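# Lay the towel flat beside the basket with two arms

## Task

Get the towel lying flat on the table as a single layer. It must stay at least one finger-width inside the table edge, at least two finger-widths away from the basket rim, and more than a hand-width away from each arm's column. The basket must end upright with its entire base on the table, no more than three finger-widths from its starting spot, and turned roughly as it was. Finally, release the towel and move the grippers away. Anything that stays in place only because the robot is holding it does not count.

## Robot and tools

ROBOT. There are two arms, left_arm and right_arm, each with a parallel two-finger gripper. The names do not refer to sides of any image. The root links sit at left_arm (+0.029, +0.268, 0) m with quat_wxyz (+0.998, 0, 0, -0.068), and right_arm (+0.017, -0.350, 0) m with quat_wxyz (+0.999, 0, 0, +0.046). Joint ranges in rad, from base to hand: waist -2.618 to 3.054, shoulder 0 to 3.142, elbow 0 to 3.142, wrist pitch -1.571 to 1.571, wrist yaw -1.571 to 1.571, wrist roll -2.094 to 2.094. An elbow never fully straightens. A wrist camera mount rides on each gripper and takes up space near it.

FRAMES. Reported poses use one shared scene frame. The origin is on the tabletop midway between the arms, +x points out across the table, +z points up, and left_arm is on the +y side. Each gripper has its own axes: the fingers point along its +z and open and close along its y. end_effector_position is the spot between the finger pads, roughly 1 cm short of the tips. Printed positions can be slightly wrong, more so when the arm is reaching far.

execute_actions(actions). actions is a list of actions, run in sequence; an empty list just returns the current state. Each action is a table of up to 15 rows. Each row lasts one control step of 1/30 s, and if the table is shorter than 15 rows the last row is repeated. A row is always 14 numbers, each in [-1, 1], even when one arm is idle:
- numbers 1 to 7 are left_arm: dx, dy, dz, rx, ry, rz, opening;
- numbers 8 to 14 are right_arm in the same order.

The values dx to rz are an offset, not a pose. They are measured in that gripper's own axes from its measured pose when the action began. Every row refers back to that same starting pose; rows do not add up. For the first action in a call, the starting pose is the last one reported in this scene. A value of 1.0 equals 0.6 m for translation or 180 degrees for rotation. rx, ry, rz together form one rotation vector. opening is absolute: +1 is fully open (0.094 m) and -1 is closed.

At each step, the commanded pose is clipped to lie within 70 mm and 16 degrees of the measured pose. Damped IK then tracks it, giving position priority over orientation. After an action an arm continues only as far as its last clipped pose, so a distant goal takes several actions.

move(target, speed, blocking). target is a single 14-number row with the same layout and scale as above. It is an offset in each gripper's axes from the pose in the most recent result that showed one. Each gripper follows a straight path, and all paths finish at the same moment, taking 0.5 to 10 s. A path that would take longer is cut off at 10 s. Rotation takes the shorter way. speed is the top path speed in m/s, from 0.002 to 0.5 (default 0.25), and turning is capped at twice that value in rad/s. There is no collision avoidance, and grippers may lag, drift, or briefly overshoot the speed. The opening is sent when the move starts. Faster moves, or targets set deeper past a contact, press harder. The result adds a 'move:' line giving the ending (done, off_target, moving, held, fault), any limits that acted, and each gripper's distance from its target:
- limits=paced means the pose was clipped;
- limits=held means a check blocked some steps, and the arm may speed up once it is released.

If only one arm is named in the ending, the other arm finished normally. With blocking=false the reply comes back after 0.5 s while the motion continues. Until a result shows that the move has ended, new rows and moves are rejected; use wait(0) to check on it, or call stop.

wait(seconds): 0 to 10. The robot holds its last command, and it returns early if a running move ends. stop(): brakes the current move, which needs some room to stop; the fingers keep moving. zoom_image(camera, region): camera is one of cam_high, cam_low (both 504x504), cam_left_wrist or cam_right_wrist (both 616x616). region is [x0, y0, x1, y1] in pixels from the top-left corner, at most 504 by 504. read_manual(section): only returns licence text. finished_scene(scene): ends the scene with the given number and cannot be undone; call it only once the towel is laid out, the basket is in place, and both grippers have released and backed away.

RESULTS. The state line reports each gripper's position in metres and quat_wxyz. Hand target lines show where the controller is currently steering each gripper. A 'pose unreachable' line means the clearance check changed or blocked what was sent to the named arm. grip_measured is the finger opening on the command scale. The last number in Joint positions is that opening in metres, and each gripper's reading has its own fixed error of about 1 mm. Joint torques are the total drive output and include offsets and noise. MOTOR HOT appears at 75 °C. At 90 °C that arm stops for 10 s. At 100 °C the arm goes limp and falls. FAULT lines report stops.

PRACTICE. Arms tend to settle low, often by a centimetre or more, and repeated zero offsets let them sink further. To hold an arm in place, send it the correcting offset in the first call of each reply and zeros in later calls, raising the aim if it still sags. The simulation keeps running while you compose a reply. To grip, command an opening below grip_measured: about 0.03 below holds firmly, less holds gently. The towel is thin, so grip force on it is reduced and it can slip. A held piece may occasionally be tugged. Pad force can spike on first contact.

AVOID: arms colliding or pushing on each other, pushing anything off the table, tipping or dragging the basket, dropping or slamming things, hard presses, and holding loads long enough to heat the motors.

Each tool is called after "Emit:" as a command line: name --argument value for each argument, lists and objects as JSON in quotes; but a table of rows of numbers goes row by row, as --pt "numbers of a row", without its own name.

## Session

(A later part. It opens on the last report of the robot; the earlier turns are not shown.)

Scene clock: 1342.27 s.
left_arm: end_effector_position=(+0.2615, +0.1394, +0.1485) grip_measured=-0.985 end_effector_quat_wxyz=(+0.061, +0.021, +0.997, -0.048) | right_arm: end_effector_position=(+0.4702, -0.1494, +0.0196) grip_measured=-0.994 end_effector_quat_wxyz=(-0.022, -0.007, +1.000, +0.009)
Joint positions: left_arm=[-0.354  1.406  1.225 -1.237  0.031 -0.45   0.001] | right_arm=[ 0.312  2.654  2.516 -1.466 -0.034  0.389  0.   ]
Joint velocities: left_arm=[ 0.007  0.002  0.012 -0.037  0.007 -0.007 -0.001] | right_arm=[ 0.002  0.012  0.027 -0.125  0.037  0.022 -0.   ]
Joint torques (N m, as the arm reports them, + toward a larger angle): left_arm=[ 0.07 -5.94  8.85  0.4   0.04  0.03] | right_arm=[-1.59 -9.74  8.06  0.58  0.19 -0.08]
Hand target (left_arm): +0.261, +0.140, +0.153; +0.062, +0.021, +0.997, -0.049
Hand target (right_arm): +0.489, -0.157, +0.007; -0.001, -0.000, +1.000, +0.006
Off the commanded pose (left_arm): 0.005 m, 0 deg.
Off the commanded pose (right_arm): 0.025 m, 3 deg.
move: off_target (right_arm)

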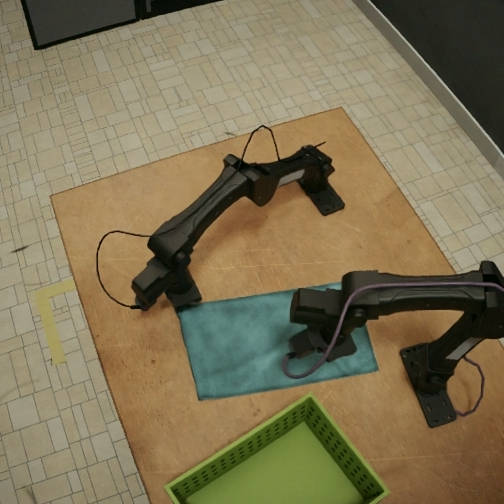

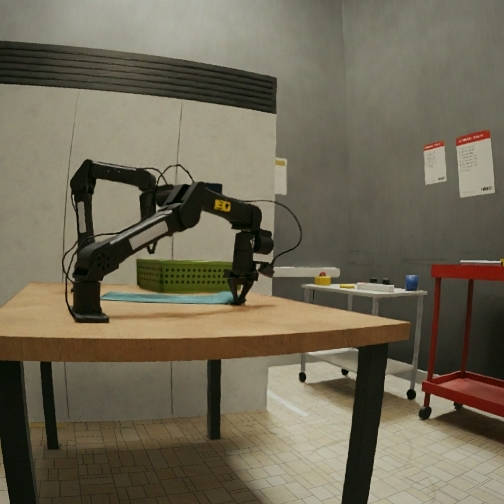

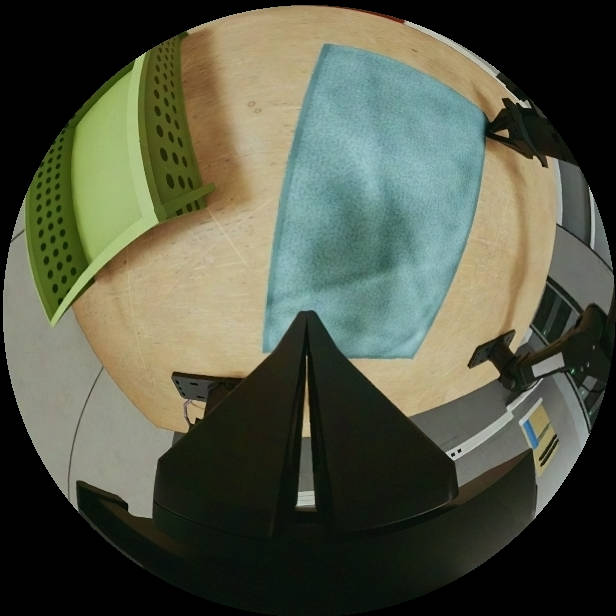

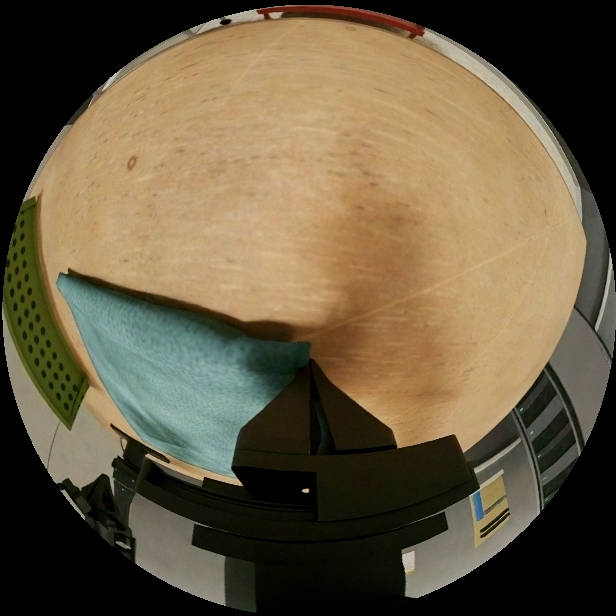

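Emit:
move --target '[0, 0, -0.008, 0, 0, 0, -1, -0.06, -0.05, -0.13, 0, 0, 0, -1]' --speed 0.06

Emit:
zoom_image --camera "cam_right_wrist" --region '[60, 220, 400, 470]'

Emit:
zoom_image --camera "cam_low" --region '[150, 270, 270, 320]'

Emit:
zoom_image --camera "cam_high" --region '[150, 260, 290, 410]'

Scene clock: 1349.50 s.
left_arm: end_effector_position=(+0.2608, +0.1398, +0.1484) grip_measured=-0.985 end_effector_quat_wxyz=(+0.060, +0.021, +0.997, -0.047) | right_arm: end_effector_position=(+0.5043, -0.1770, +0.0690) grip_measured=-0.994 end_effector_quat_wxyz=(+0.037, -0.004, +0.999, +0.031)
Joint positions: left_arm=[-0.354  1.406  1.225 -1.24   0.031 -0.45   0.001] | right_arm=[ 0.236  2.665  2.734 -1.549 -0.036  0.32   0.   ]
Joint velocities: left_arm=[ 0.002  0.002 -0.007 -0.007  0.051 -0.007 -0.001] | right_arm=[ 0.002 -0.022 -0.012  0.037  0.007 -0.022 -0.   ]
Joint torques (N m, as the arm reports them, + toward a larger angle): left_arm=[ 0.06 -5.94  8.69  0.4   0.01  0.03] | right_arm=[ -0.54 -14.99   8.8    0.27   0.01  -0.02]
Hand target (left_arm): +0.261, +0.140, +0.153; +0.061, +0.021, +0.997, -0.048
Hand target (right_arm): +0.510, -0.181, +0.095; +0.065, -0.004, +0.997, +0.038
Off the commanded pose (left_arm): 0.005 m, 0 deg.
Off the commanded pose (right_arm): 0.027 m, 7 deg.
joint sent to its limit (right arm) — the command would take joint 4 (wrist pitch) past its lower limit, so that joint was sent only as far as its limit.
move: off_target (right_arm)

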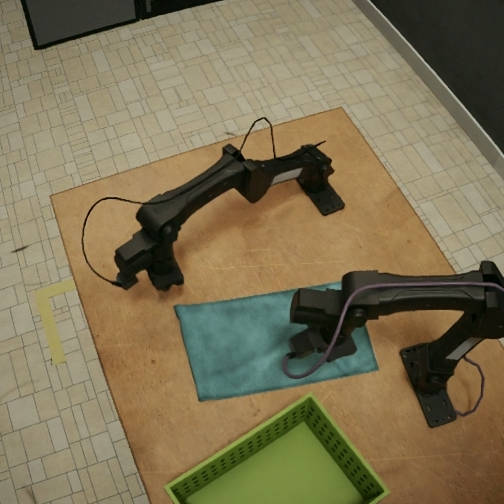

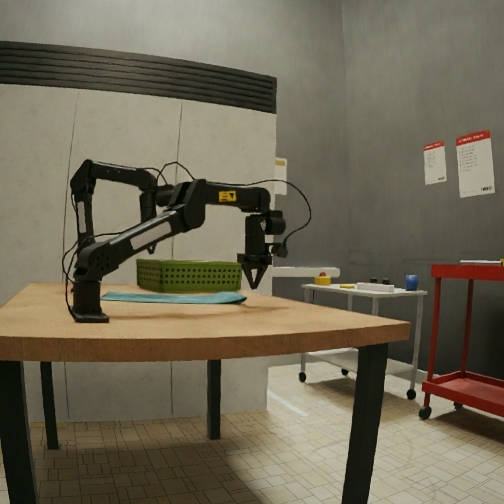

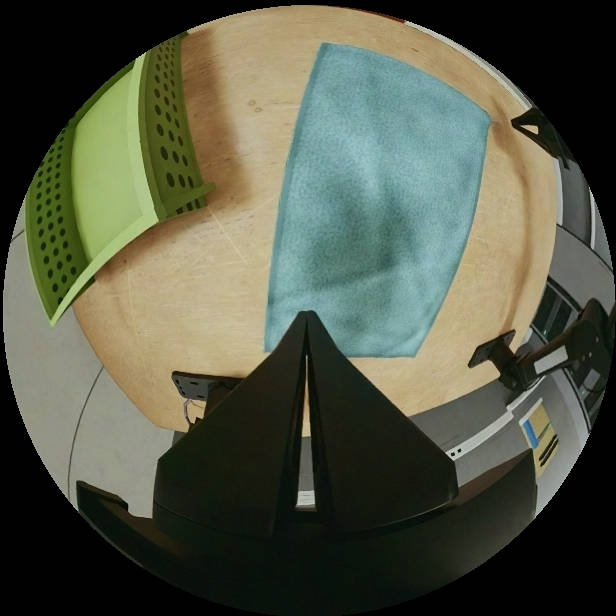

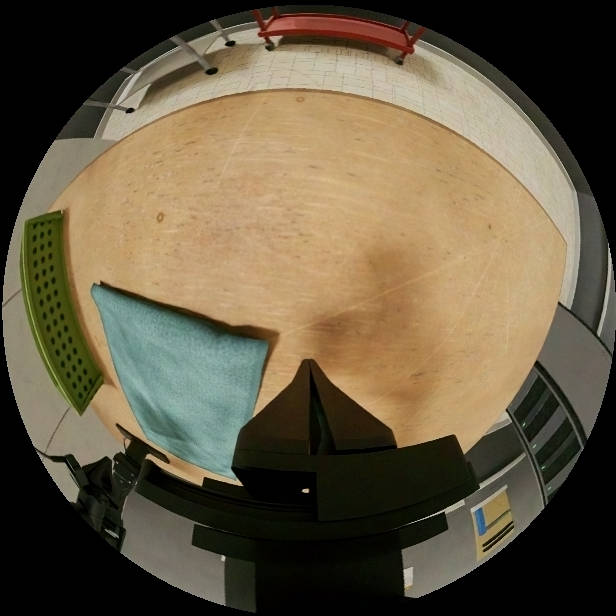

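Region (60, 220, 400, 470) of cam_right_wrist's 616x616 image, scaled by 1.482, with more detail than that image has; it fills the top 371 rows of this view, and the rest is white.

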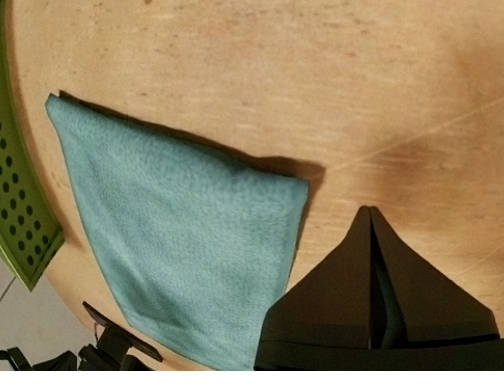

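Region (150, 270, 270, 320) of cam_low's 504x504 image, scaled by 4.200, with more detail than that image has; it fills the top 210 rows of this view, and the rest is white.

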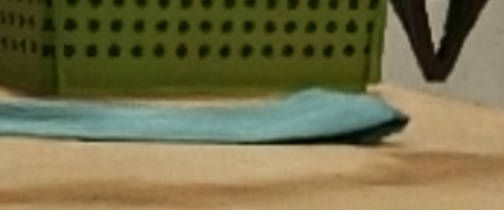

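Region (150, 260, 290, 410) of cam_high's 504x504 image, scaled by 3.360, with more detail than that image has; it fills the left 470 columns of this view, and the rest is white.

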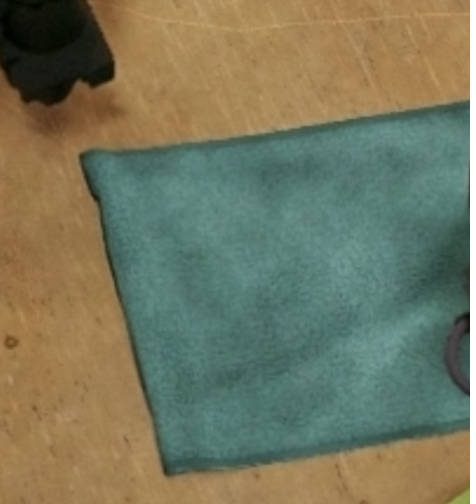

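Emit:
move --target '[0.268, 0.05, 0.09, -0.03, 0.038, -0.013, -1, 0.7, 0.22, -0.05, 0.02, 0.024, 0.003, -1]' --speed 0.2

Scene clock: 1367.90 s.
left_arm: end_effector_position=(+0.1143, +0.1609, +0.0767) grip_measured=-0.985 end_effector_quat_wxyz=(+0.003, +0.003, +1.000, -0.012) | right_arm: end_effector_position=(+0.0794, -0.0488, +0.0711) grip_measured=-0.994 end_effector_quat_wxyz=(-0.013, -0.004, +1.000, -0.001)
Joint positions: left_arm=[-0.757  1.015  0.704 -1.238  0.01  -0.887  0.001] | right_arm=[ 1.258  1.742  1.265 -1.102 -0.025  1.342  0.   ]
Joint velocities: left_arm=[-0.007 -0.012  0.007  0.066  0.007  0.037  0.   ] | right_arm=[-0.002 -0.002  0.002 -0.022 -0.022  0.066 -0.   ]
Joint torques (N m, as the arm reports them, + toward a larger angle): left_arm=[-0.64 -3.19  4.9   0.18 -0.13 -0.06] | right_arm=[ 0.16 -8.54  6.82  0.05  0.08  0.05]
Hand target (left_arm): +0.110, +0.168, +0.073; +0.002, +0.001, +1.000, -0.002
Hand target (right_arm): +0.080, -0.049, +0.081; -0.008, -0.000, +1.000, +0.008
Off the commanded pose (left_arm): 0.011 m, 1 deg.
Off the commanded pose (right_arm): 0.005 m, 2 deg.
move: off_target (left_arm)

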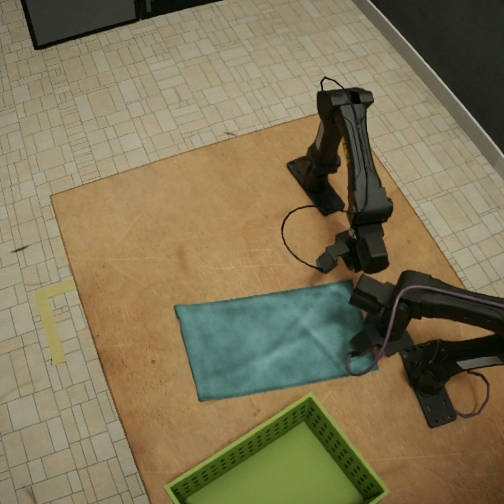

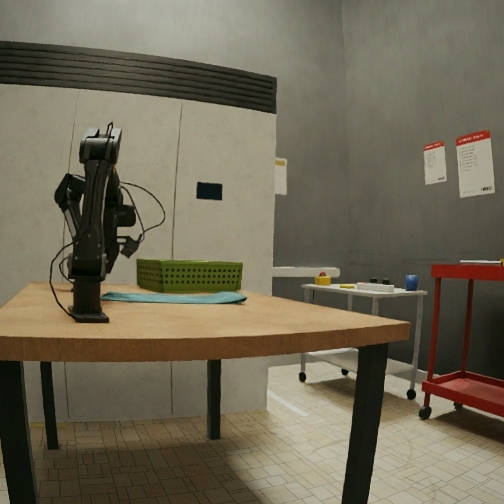

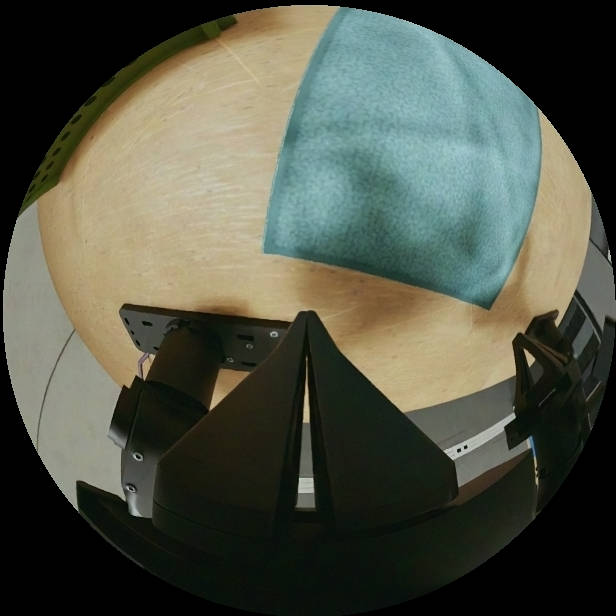

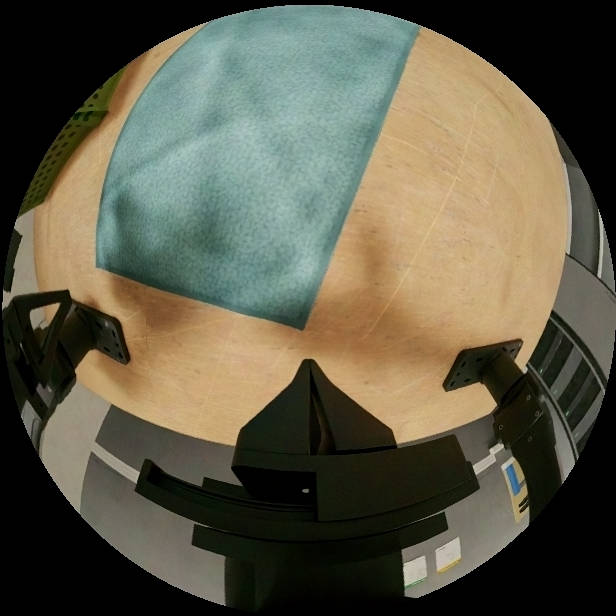

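Emit:
move --target '[-0.068, 0.015, 0.065, 0, 0, 0, -1, -0.051, 0.023, 0.055, 0, 0, 0, -1]' --speed 0.06

Scene clock: 1380.63 s.
left_arm: end_effector_position=(+0.1587, +0.1648, +0.0446) grip_measured=-0.985 end_effector_quat_wxyz=(+0.013, +0.001, +1.000, -0.016) | right_arm: end_effector_position=(+0.1049, -0.0360, +0.0394) grip_measured=-0.994 end_effector_quat_wxyz=(-0.014, -0.005, +1.000, -0.003)
Joint positions: left_arm=[-0.533  1.155  0.645 -1.021  0.01  -0.666  0.001] | right_arm=[ 1.191  1.848  1.265 -1.001 -0.025  1.271  0.   ]
Joint velocities: left_arm=[-0.027  0.007  0.007 -0.007  0.051 -0.037  0.001] | right_arm=[-0.017 -0.022 -0.017 -0.051 -0.066  0.007  0.001]
Joint torques (N m, as the arm reports them, + toward a larger angle): left_arm=[ 0.67 -1.95  4.9   0.44  0.08  0.11] | right_arm=[-0.69 -6.66  5.96  0.35  0.02 -0.08]
Hand target (left_arm): +0.154, +0.169, +0.038; +0.002, +0.003, +1.000, -0.011
Hand target (right_arm): +0.109, -0.035, +0.037; -0.012, -0.004, +1.000, -0.002
Off the commanded pose (left_arm): 0.009 m, 1 deg.
Off the commanded pose (right_arm): 0.005 m, 0 deg.
move: done

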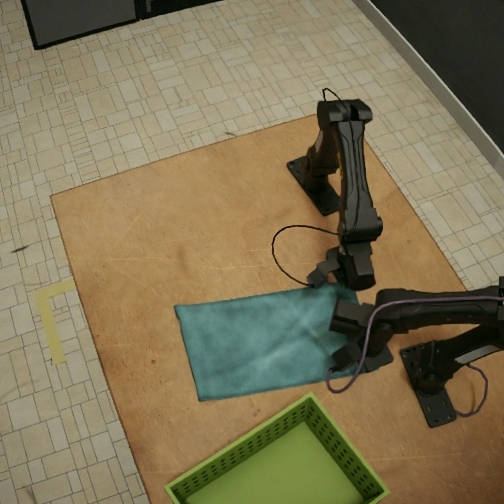

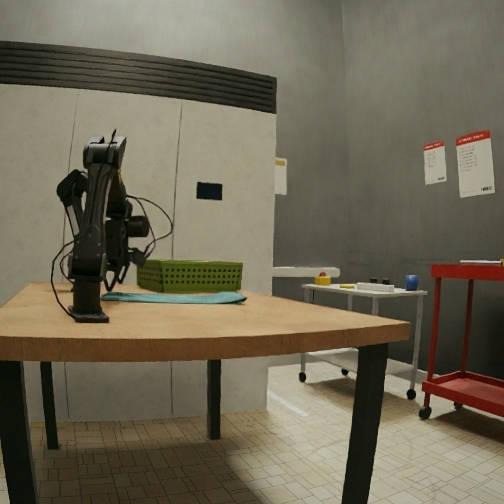

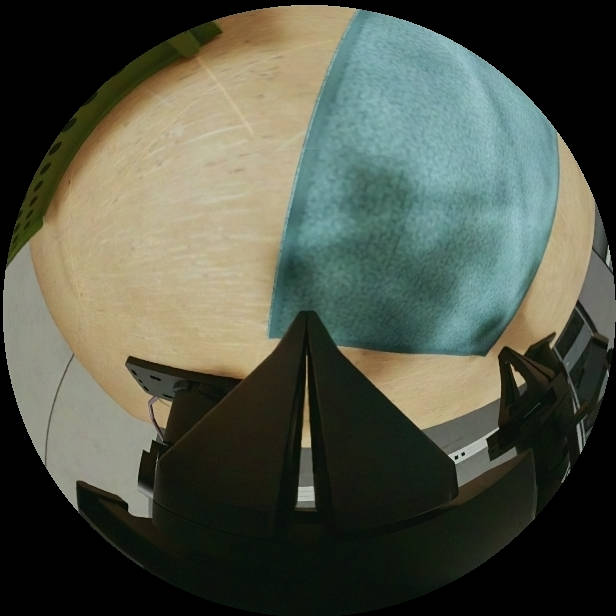

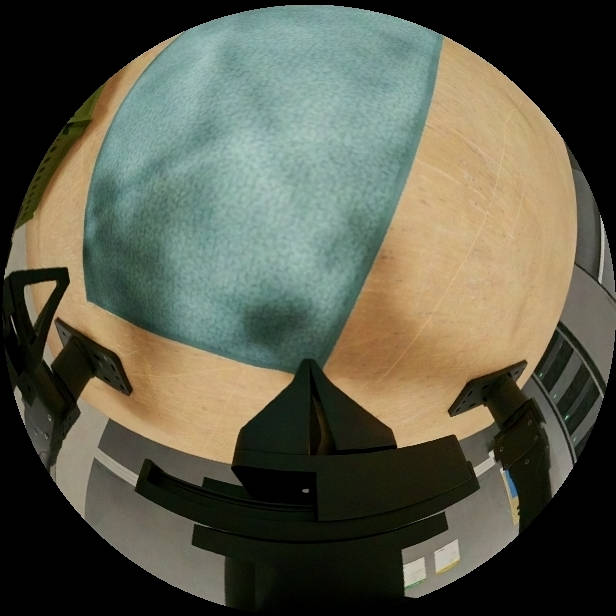

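Emit:
move --target '[0, 0, 0.065, 0, 0, 0, -1, -0.01, 0.01, 0.056, 0, 0, 0, -1]' --speed 0.03

Scene clock: 1386.57 s.
left_arm: end_effector_position=(+0.1657, +0.1593, +0.0131) grip_measured=-0.985 end_effector_quat_wxyz=(+0.023, +0.002, +0.999, -0.024) | right_arm: end_effector_position=(+0.1064, -0.0308, +0.0165) grip_measured=-0.994 end_effector_quat_wxyz=(-0.014, -0.007, +1.000, -0.002)
Joint positions: left_arm=[-0.533  1.224  0.551 -0.832  0.01  -0.664  0.001] | right_arm=[ 1.191  1.898  1.234 -0.918 -0.025  1.268  0.   ]
Joint velocities: left_arm=[-0.012  0.002 -0.007  0.037  0.022  0.051 -0.001] | right_arm=[-0.007 -0.012  0.002 -0.022 -0.037 -0.037  0.   ]
Joint torques (N m, as the arm reports them, + toward a larger angle): left_arm=[-0.41 -2.18  4.57  0.49  0.04 -0.07] | right_arm=[-0.67 -5.72  4.33  0.49  0.   -0.08]
Hand target (left_arm): +0.159, +0.163, +0.006; +0.013, +0.001, +1.000, -0.016
Hand target (right_arm): +0.110, -0.031, +0.006; -0.014, -0.005, +1.000, -0.003
Off the commanded pose (left_arm): 0.011 m, 1 deg.
Off the commanded pose (right_arm): 0.011 m, 0 deg.
move: off_target (left_arm, right_arm)

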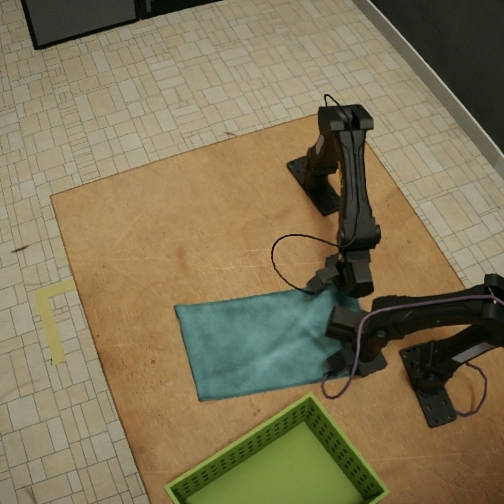

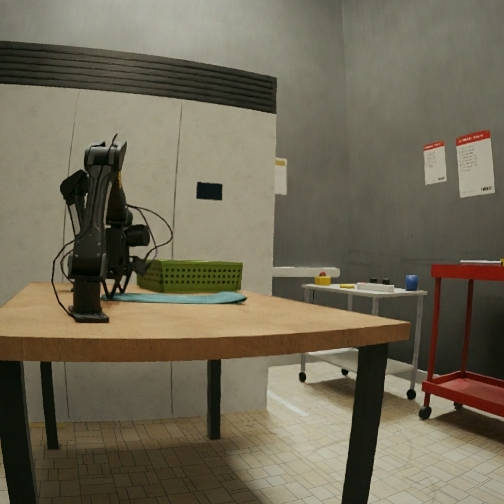

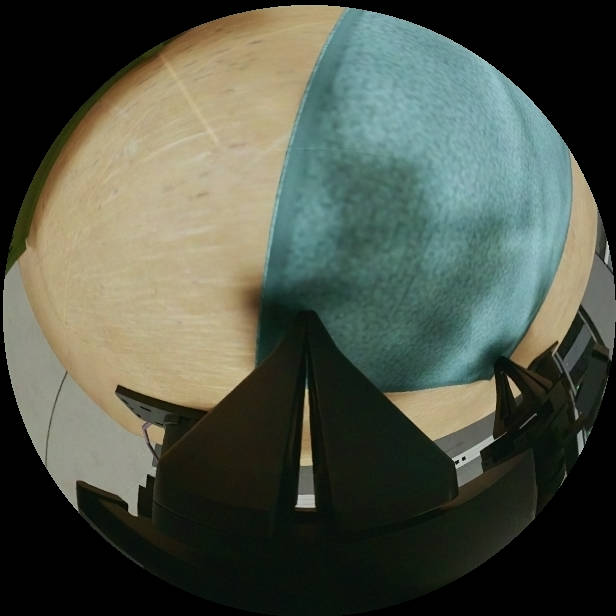

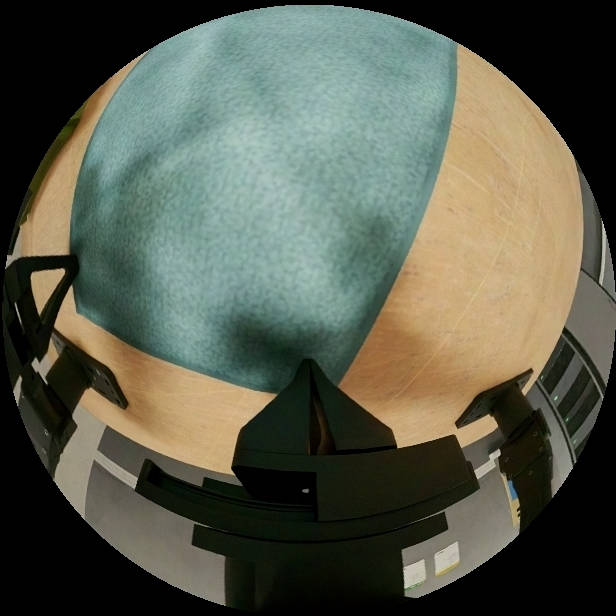

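Emit:
move --target '[0.045, -0.125, 0.013, 0, 0, 0, -1, -0.017, -0.135, 0.02, 0, 0, 0, -1]' --speed 0.025

Scene clock: 1392.40 s.
left_arm: end_effector_position=(+0.1474, +0.1182, +0.0120) grip_measured=-0.985 end_effector_quat_wxyz=(+0.030, +0.005, +1.000, -0.009) | right_arm: end_effector_position=(+0.1168, -0.0767, +0.0145) grip_measured=-0.994 end_effector_quat_wxyz=(-0.013, -0.015, +0.998, +0.053)
Joint positions: left_arm=[-0.807  1.32   0.609 -0.811 -0.038 -0.932  0.001] | right_arm=[ 1.087  1.675  0.941 -0.75  -0.066  1.15   0.   ]
Joint velocities: left_arm=[ 0.012 -0.012  0.012  0.037 -0.007 -0.051  0.   ] | right_arm=[ 0.002  0.012  0.022 -0.037 -0.051 -0.037 -0.   ]
Joint torques (N m, as the arm reports them, + toward a larger angle): left_arm=[ 0.04 -3.98  6.4   0.38  0.   -0.01] | right_arm=[-1.45 -6.14  1.8  -0.21  0.34 -0.09]
Hand target (left_arm): +0.147, +0.118, +0.012; +0.029, +0.005, +1.000, -0.009
Hand target (right_arm): +0.117, -0.110, +0.005; -0.013, -0.008, +1.000, -0.002
Off the commanded pose (left_arm): 0.036 m, 2 deg.
Off the commanded pose (right_arm): 0.036 m, 6 deg.
move: held (left_arm), off_target (right_arm); limits=held; held on 33 of 106 steps (left_arm), including the last (left_arm)
pose unreachable (left arm): on one or more control steps of this call, first in action 0 (counted from 0), this arm could not follow its commanded pose, so it was not sent that pose on those steps. On the call's last step it was still not sent that pose. It may still have moved: this result reports where it is.
cause: the commanded pose would bring a part of the arm too close to another arm (this arm's wrist (the part past joint 4) and the other arm's wrist (the part past joint 4)).

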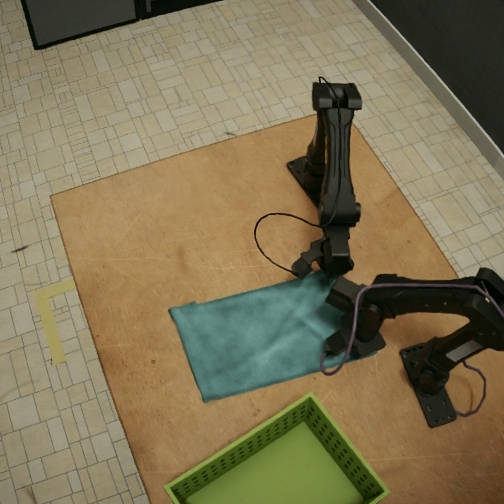

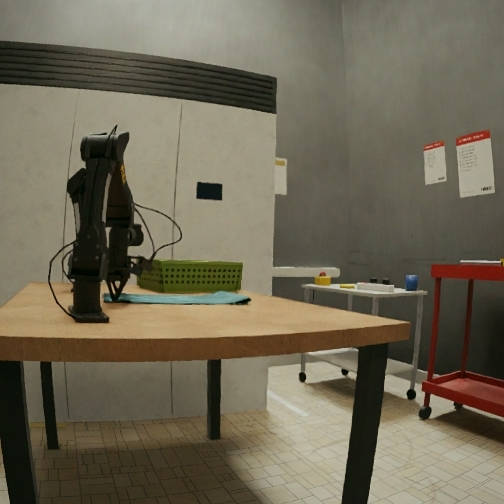

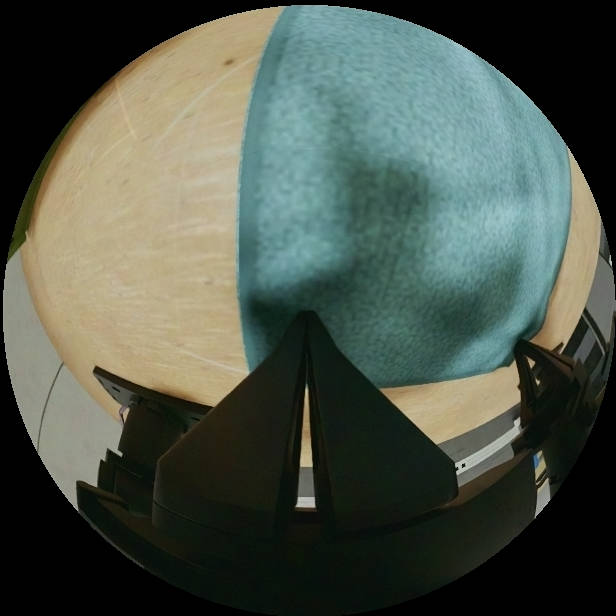

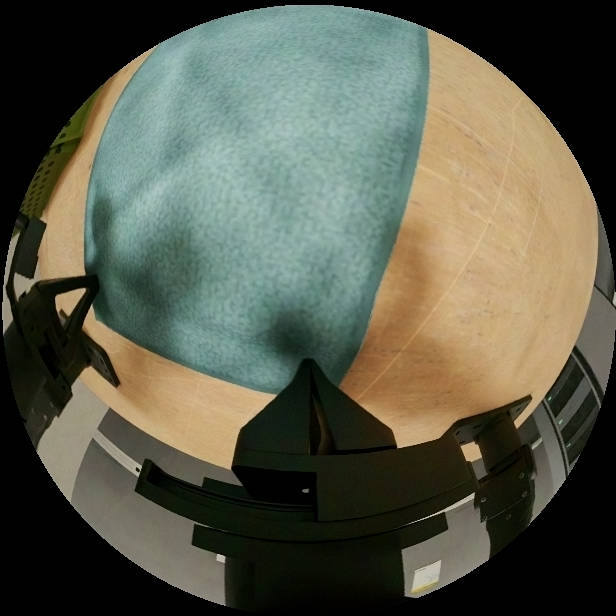

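Emit:
move --target '[0.015, -0.045, 0.008, 0, 0, 0, -1, 0.0, -0.095, 0.01, 0.034, -0.008, 0.0, -1]' --speed 0.025

Scene clock: 1398.43 s.
left_arm: end_effector_position=(+0.1415, +0.1022, +0.0120) grip_measured=-0.985 end_effector_quat_wxyz=(+0.040, +0.004, +0.999, +0.003) | right_arm: end_effector_position=(+0.1186, -0.0921, +0.0141) grip_measured=-0.994 end_effector_quat_wxyz=(-0.000, -0.024, +0.998, +0.066)
Joint positions: left_arm=[-0.908  1.375  0.649 -0.809 -0.072 -1.035  0.001] | right_arm=[ 1.065  1.598  0.853 -0.707 -0.056  1.112  0.   ]
Joint velocities: left_arm=[-0.007 -0.002  0.012  0.022 -0.095 -0.066  0.001] | right_arm=[ 0.002  0.002  0.012  0.022 -0.081  0.037 -0.001]
Joint torques (N m, as the arm reports them, + toward a larger angle): left_arm=[-0.84 -1.78  7.07  0.69  0.27 -0.06] | right_arm=[-1.34 -5.37  1.62 -0.27  0.46 -0.08]
Hand target (left_arm): +0.139, +0.091, +0.008; +0.030, +0.005, +0.999, -0.009
Hand target (right_arm): +0.117, -0.131, +0.003; -0.000, -0.017, +1.000, +0.000
Off the commanded pose (left_arm): 0.012 m, 2 deg.
Off the commanded pose (right_arm): 0.042 m, 8 deg.
move: off_target (left_arm, right_arm)

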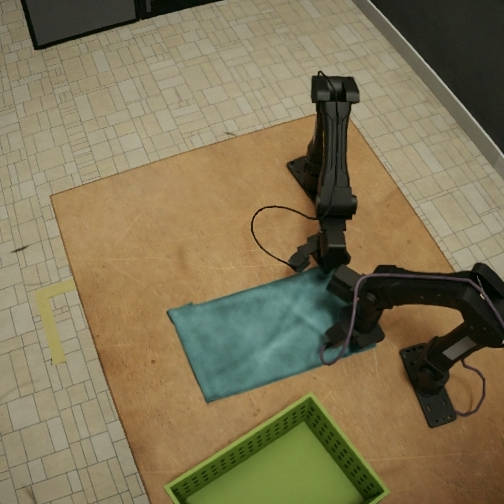

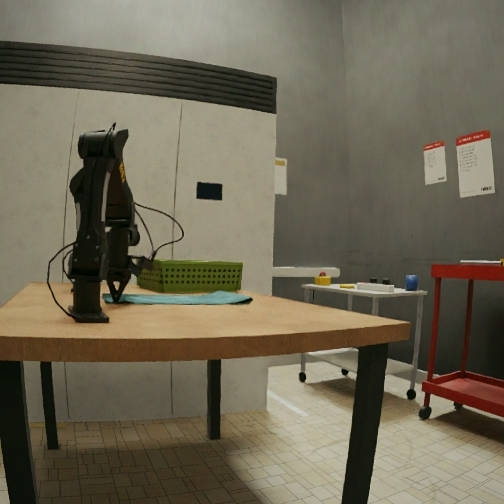

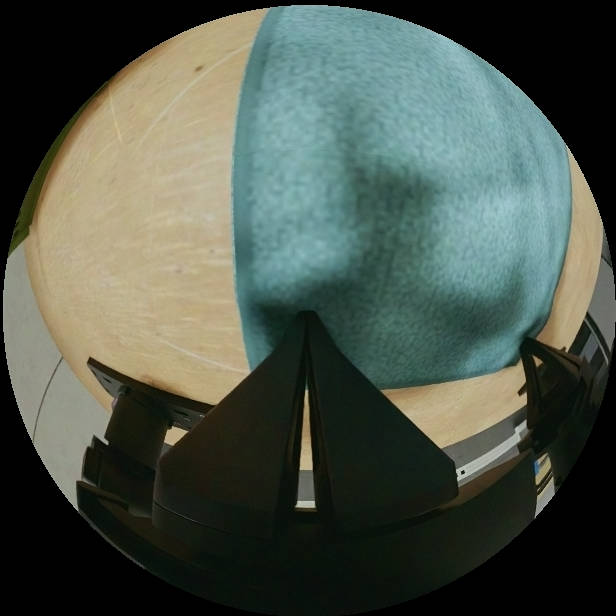

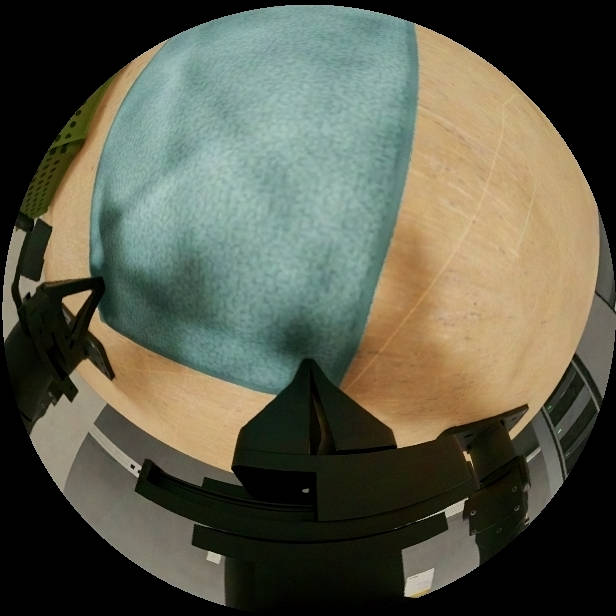

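Emit:
move --target '[0, 0.05, -0.15, 0, 0, 0, -1, 0, -0.05, -0.15, 0.04, 0, 0, -1]' --speed 0.08

Emit:
move --target '[0.1, 0.1, -0.1, 0, 0, 0, -1, 0.1, -0.15, -0.1, 0, 0, 0, -1]' --speed 0.2

Emit:
zoom_image --camera "cam_high" --region '[130, 230, 430, 430]'

Emit:
zoom_image --camera "cam_low" --region '[80, 260, 280, 320]'

Scene clock: 1406.50 s.
left_arm: end_effector_position=(+0.1324, +0.1354, +0.0919) grip_measured=-0.985 end_effector_quat_wxyz=(+0.035, +0.003, +0.999, +0.015) | right_arm: end_effector_position=(+0.1137, -0.1356, +0.0856) grip_measured=-0.994 end_effector_quat_wxyz=(-0.015, -0.026, +0.999, -0.014)
Joint positions: left_arm=[-0.858  1.157  0.835 -1.237 -0.075 -0.987  0.001] | right_arm=[ 1.042  1.485  1.054 -1.178 -0.014  1.081  0.   ]
Joint velocities: left_arm=[ 0.017  0.017 -0.002  0.022  0.007  0.051  0.   ] | right_arm=[ 0.007 -0.007  0.002 -0.007 -0.037 -0.051 -0.001]
Joint torques (N m, as the arm reports them, + toward a larger angle): left_arm=[ 0.75 -4.28  9.46  0.18 -0.01  0.13] | right_arm=[-0.87 -6.63  8.76  0.01  0.15 -0.1 ]
Hand target (left_arm): +0.135, +0.133, +0.101; +0.040, +0.003, +0.999, +0.003
Hand target (right_arm): +0.121, -0.133, +0.099; +0.001, -0.024, +1.000, +0.003
Off the commanded pose (left_arm): 0.011 m, 2 deg.
Off the commanded pose (right_arm): 0.015 m, 3 deg.
move: off_target (left_arm, right_arm); limits=held; held on 1 of 53 steps (right_arm)
pose unreachable (right arm): on one or more control steps of this call, first in action 0 (counted from 0), this arm could not follow its commanded pose, so it was not sent that pose on those steps. It may still have moved: this result reports where it is.
cause: the commanded pose would bring a part of the arm too close to another arm (this arm's wrist (the part past joint 4) and the other arm's wrist (the part past joint 4)).

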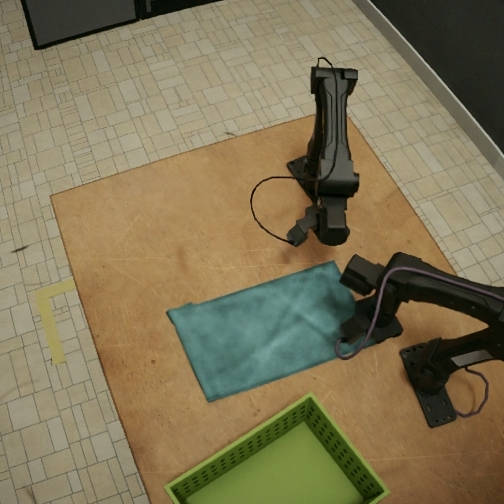

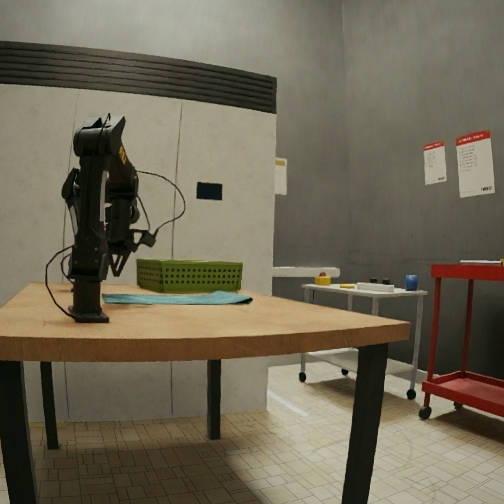

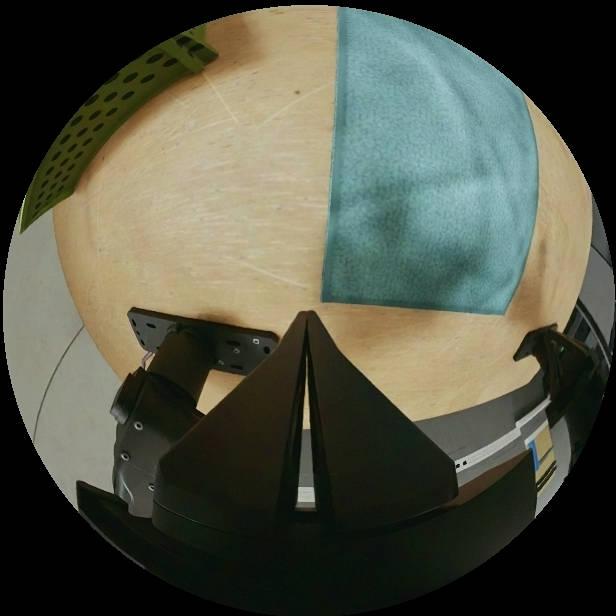

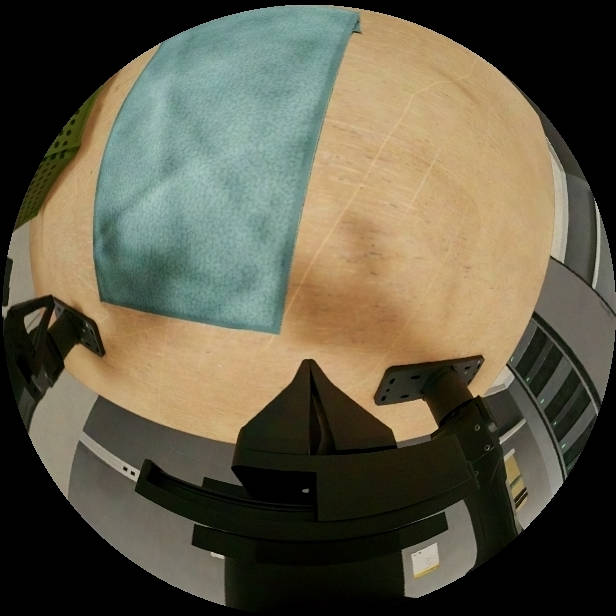

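Scene clock: 1407.87 s.
left_arm: end_effector_position=(+0.0728, +0.1884, +0.1425) grip_measured=-0.985 end_effector_quat_wxyz=(+0.058, +0.009, +0.995, -0.079) | right_arm: end_effector_position=(+0.0633, -0.2259, +0.1434) grip_measured=-0.994 end_effector_quat_wxyz=(-0.019, -0.024, +0.999, -0.026)
Joint positions: left_arm=[-1.026  0.672  0.853 -1.559 -0.042 -1.139  0.001] | right_arm=[ 1.098  1.095  1.006 -1.544 -0.014  1.14   0.   ]
Joint velocities: left_arm=[ 0.002 -0.027 -0.022  0.007 -0.022  0.037 -0.001] | right_arm=[-0.007 -0.002  0.002 -0.051  0.022  0.037  0.   ]
Joint torques (N m, as the arm reports them, + toward a larger angle): left_arm=[ 0.53 -0.07  7.82  0.47  0.09  0.06] | right_arm=[ 0.86 -3.03  7.56  0.03 -0.04  0.08]
Hand target (left_arm): +0.071, +0.191, +0.146; +0.058, +0.006, +0.994, -0.088
Hand target (right_arm): +0.061, -0.226, +0.150; -0.015, -0.027, +0.999, -0.013
Off the commanded pose (left_arm): 0.010 m, 11 deg.
Off the commanded pose (right_arm): 0.007 m, 1 deg.
joint sent to its limit (left arm) — the command would take joint 4 (wrist pitch) past its lower limit, so that joint was sent only as far as its limit.
joint sent to its limit (right arm) — the command would take joint 4 (wrist pitch) past its lower limit, so that joint was sent only as far as its limit.
move: off_target (left_arm)

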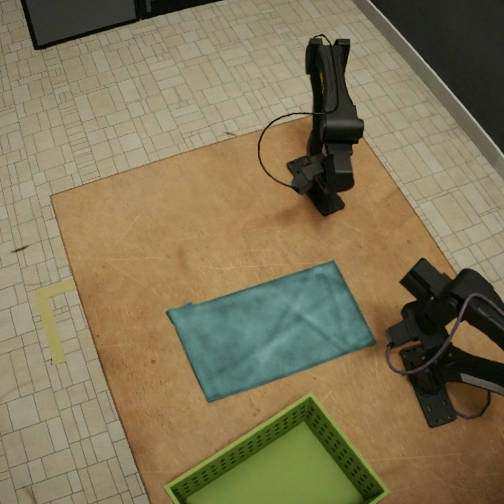

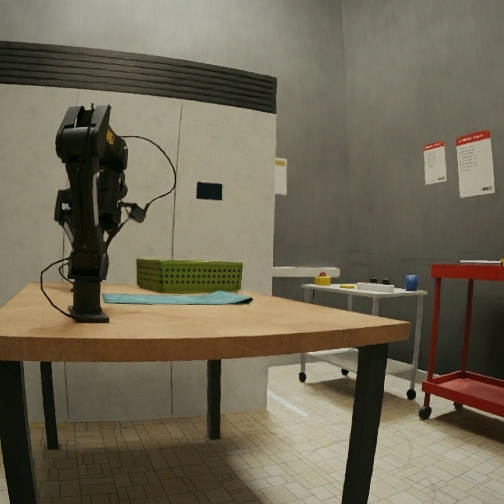

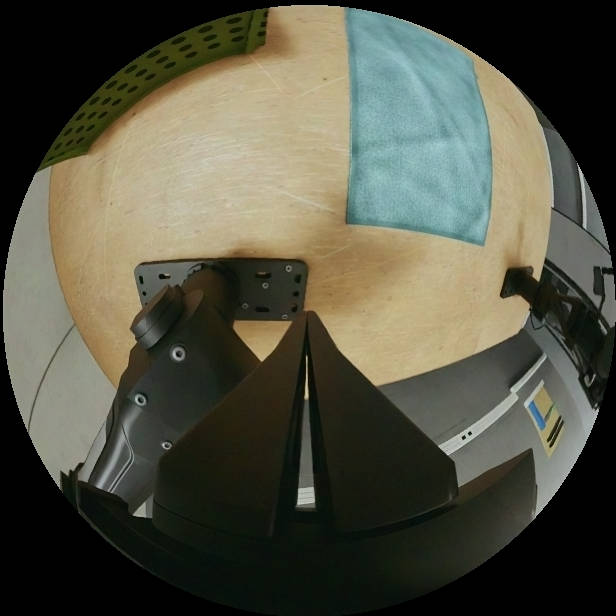

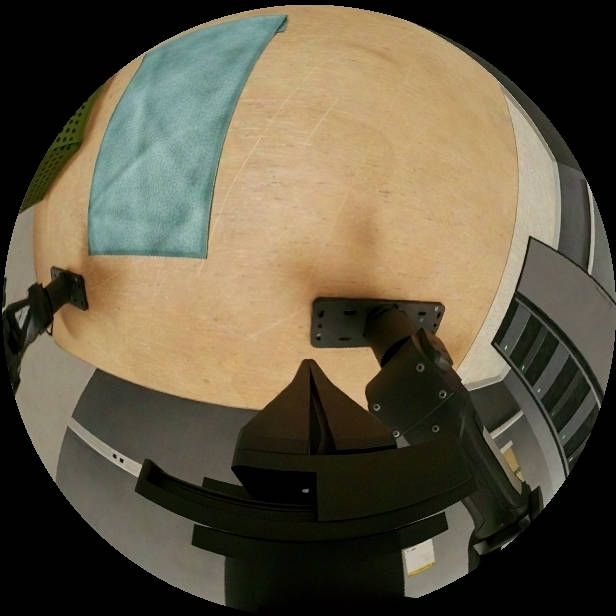

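Region (130, 230, 430, 430) of cam_high's 504x504 image, scaled by 1.680, with more detail than that image has.

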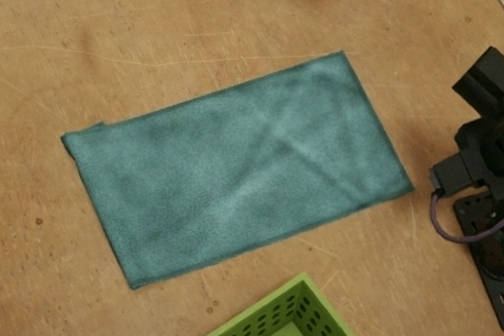

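Region (80, 260, 280, 320) of cam_low's 504x504 image, scaled by 2.520, with more detail than that image has; it fills the top 151 rows of this view, and the rest is white.

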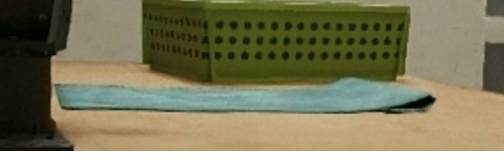

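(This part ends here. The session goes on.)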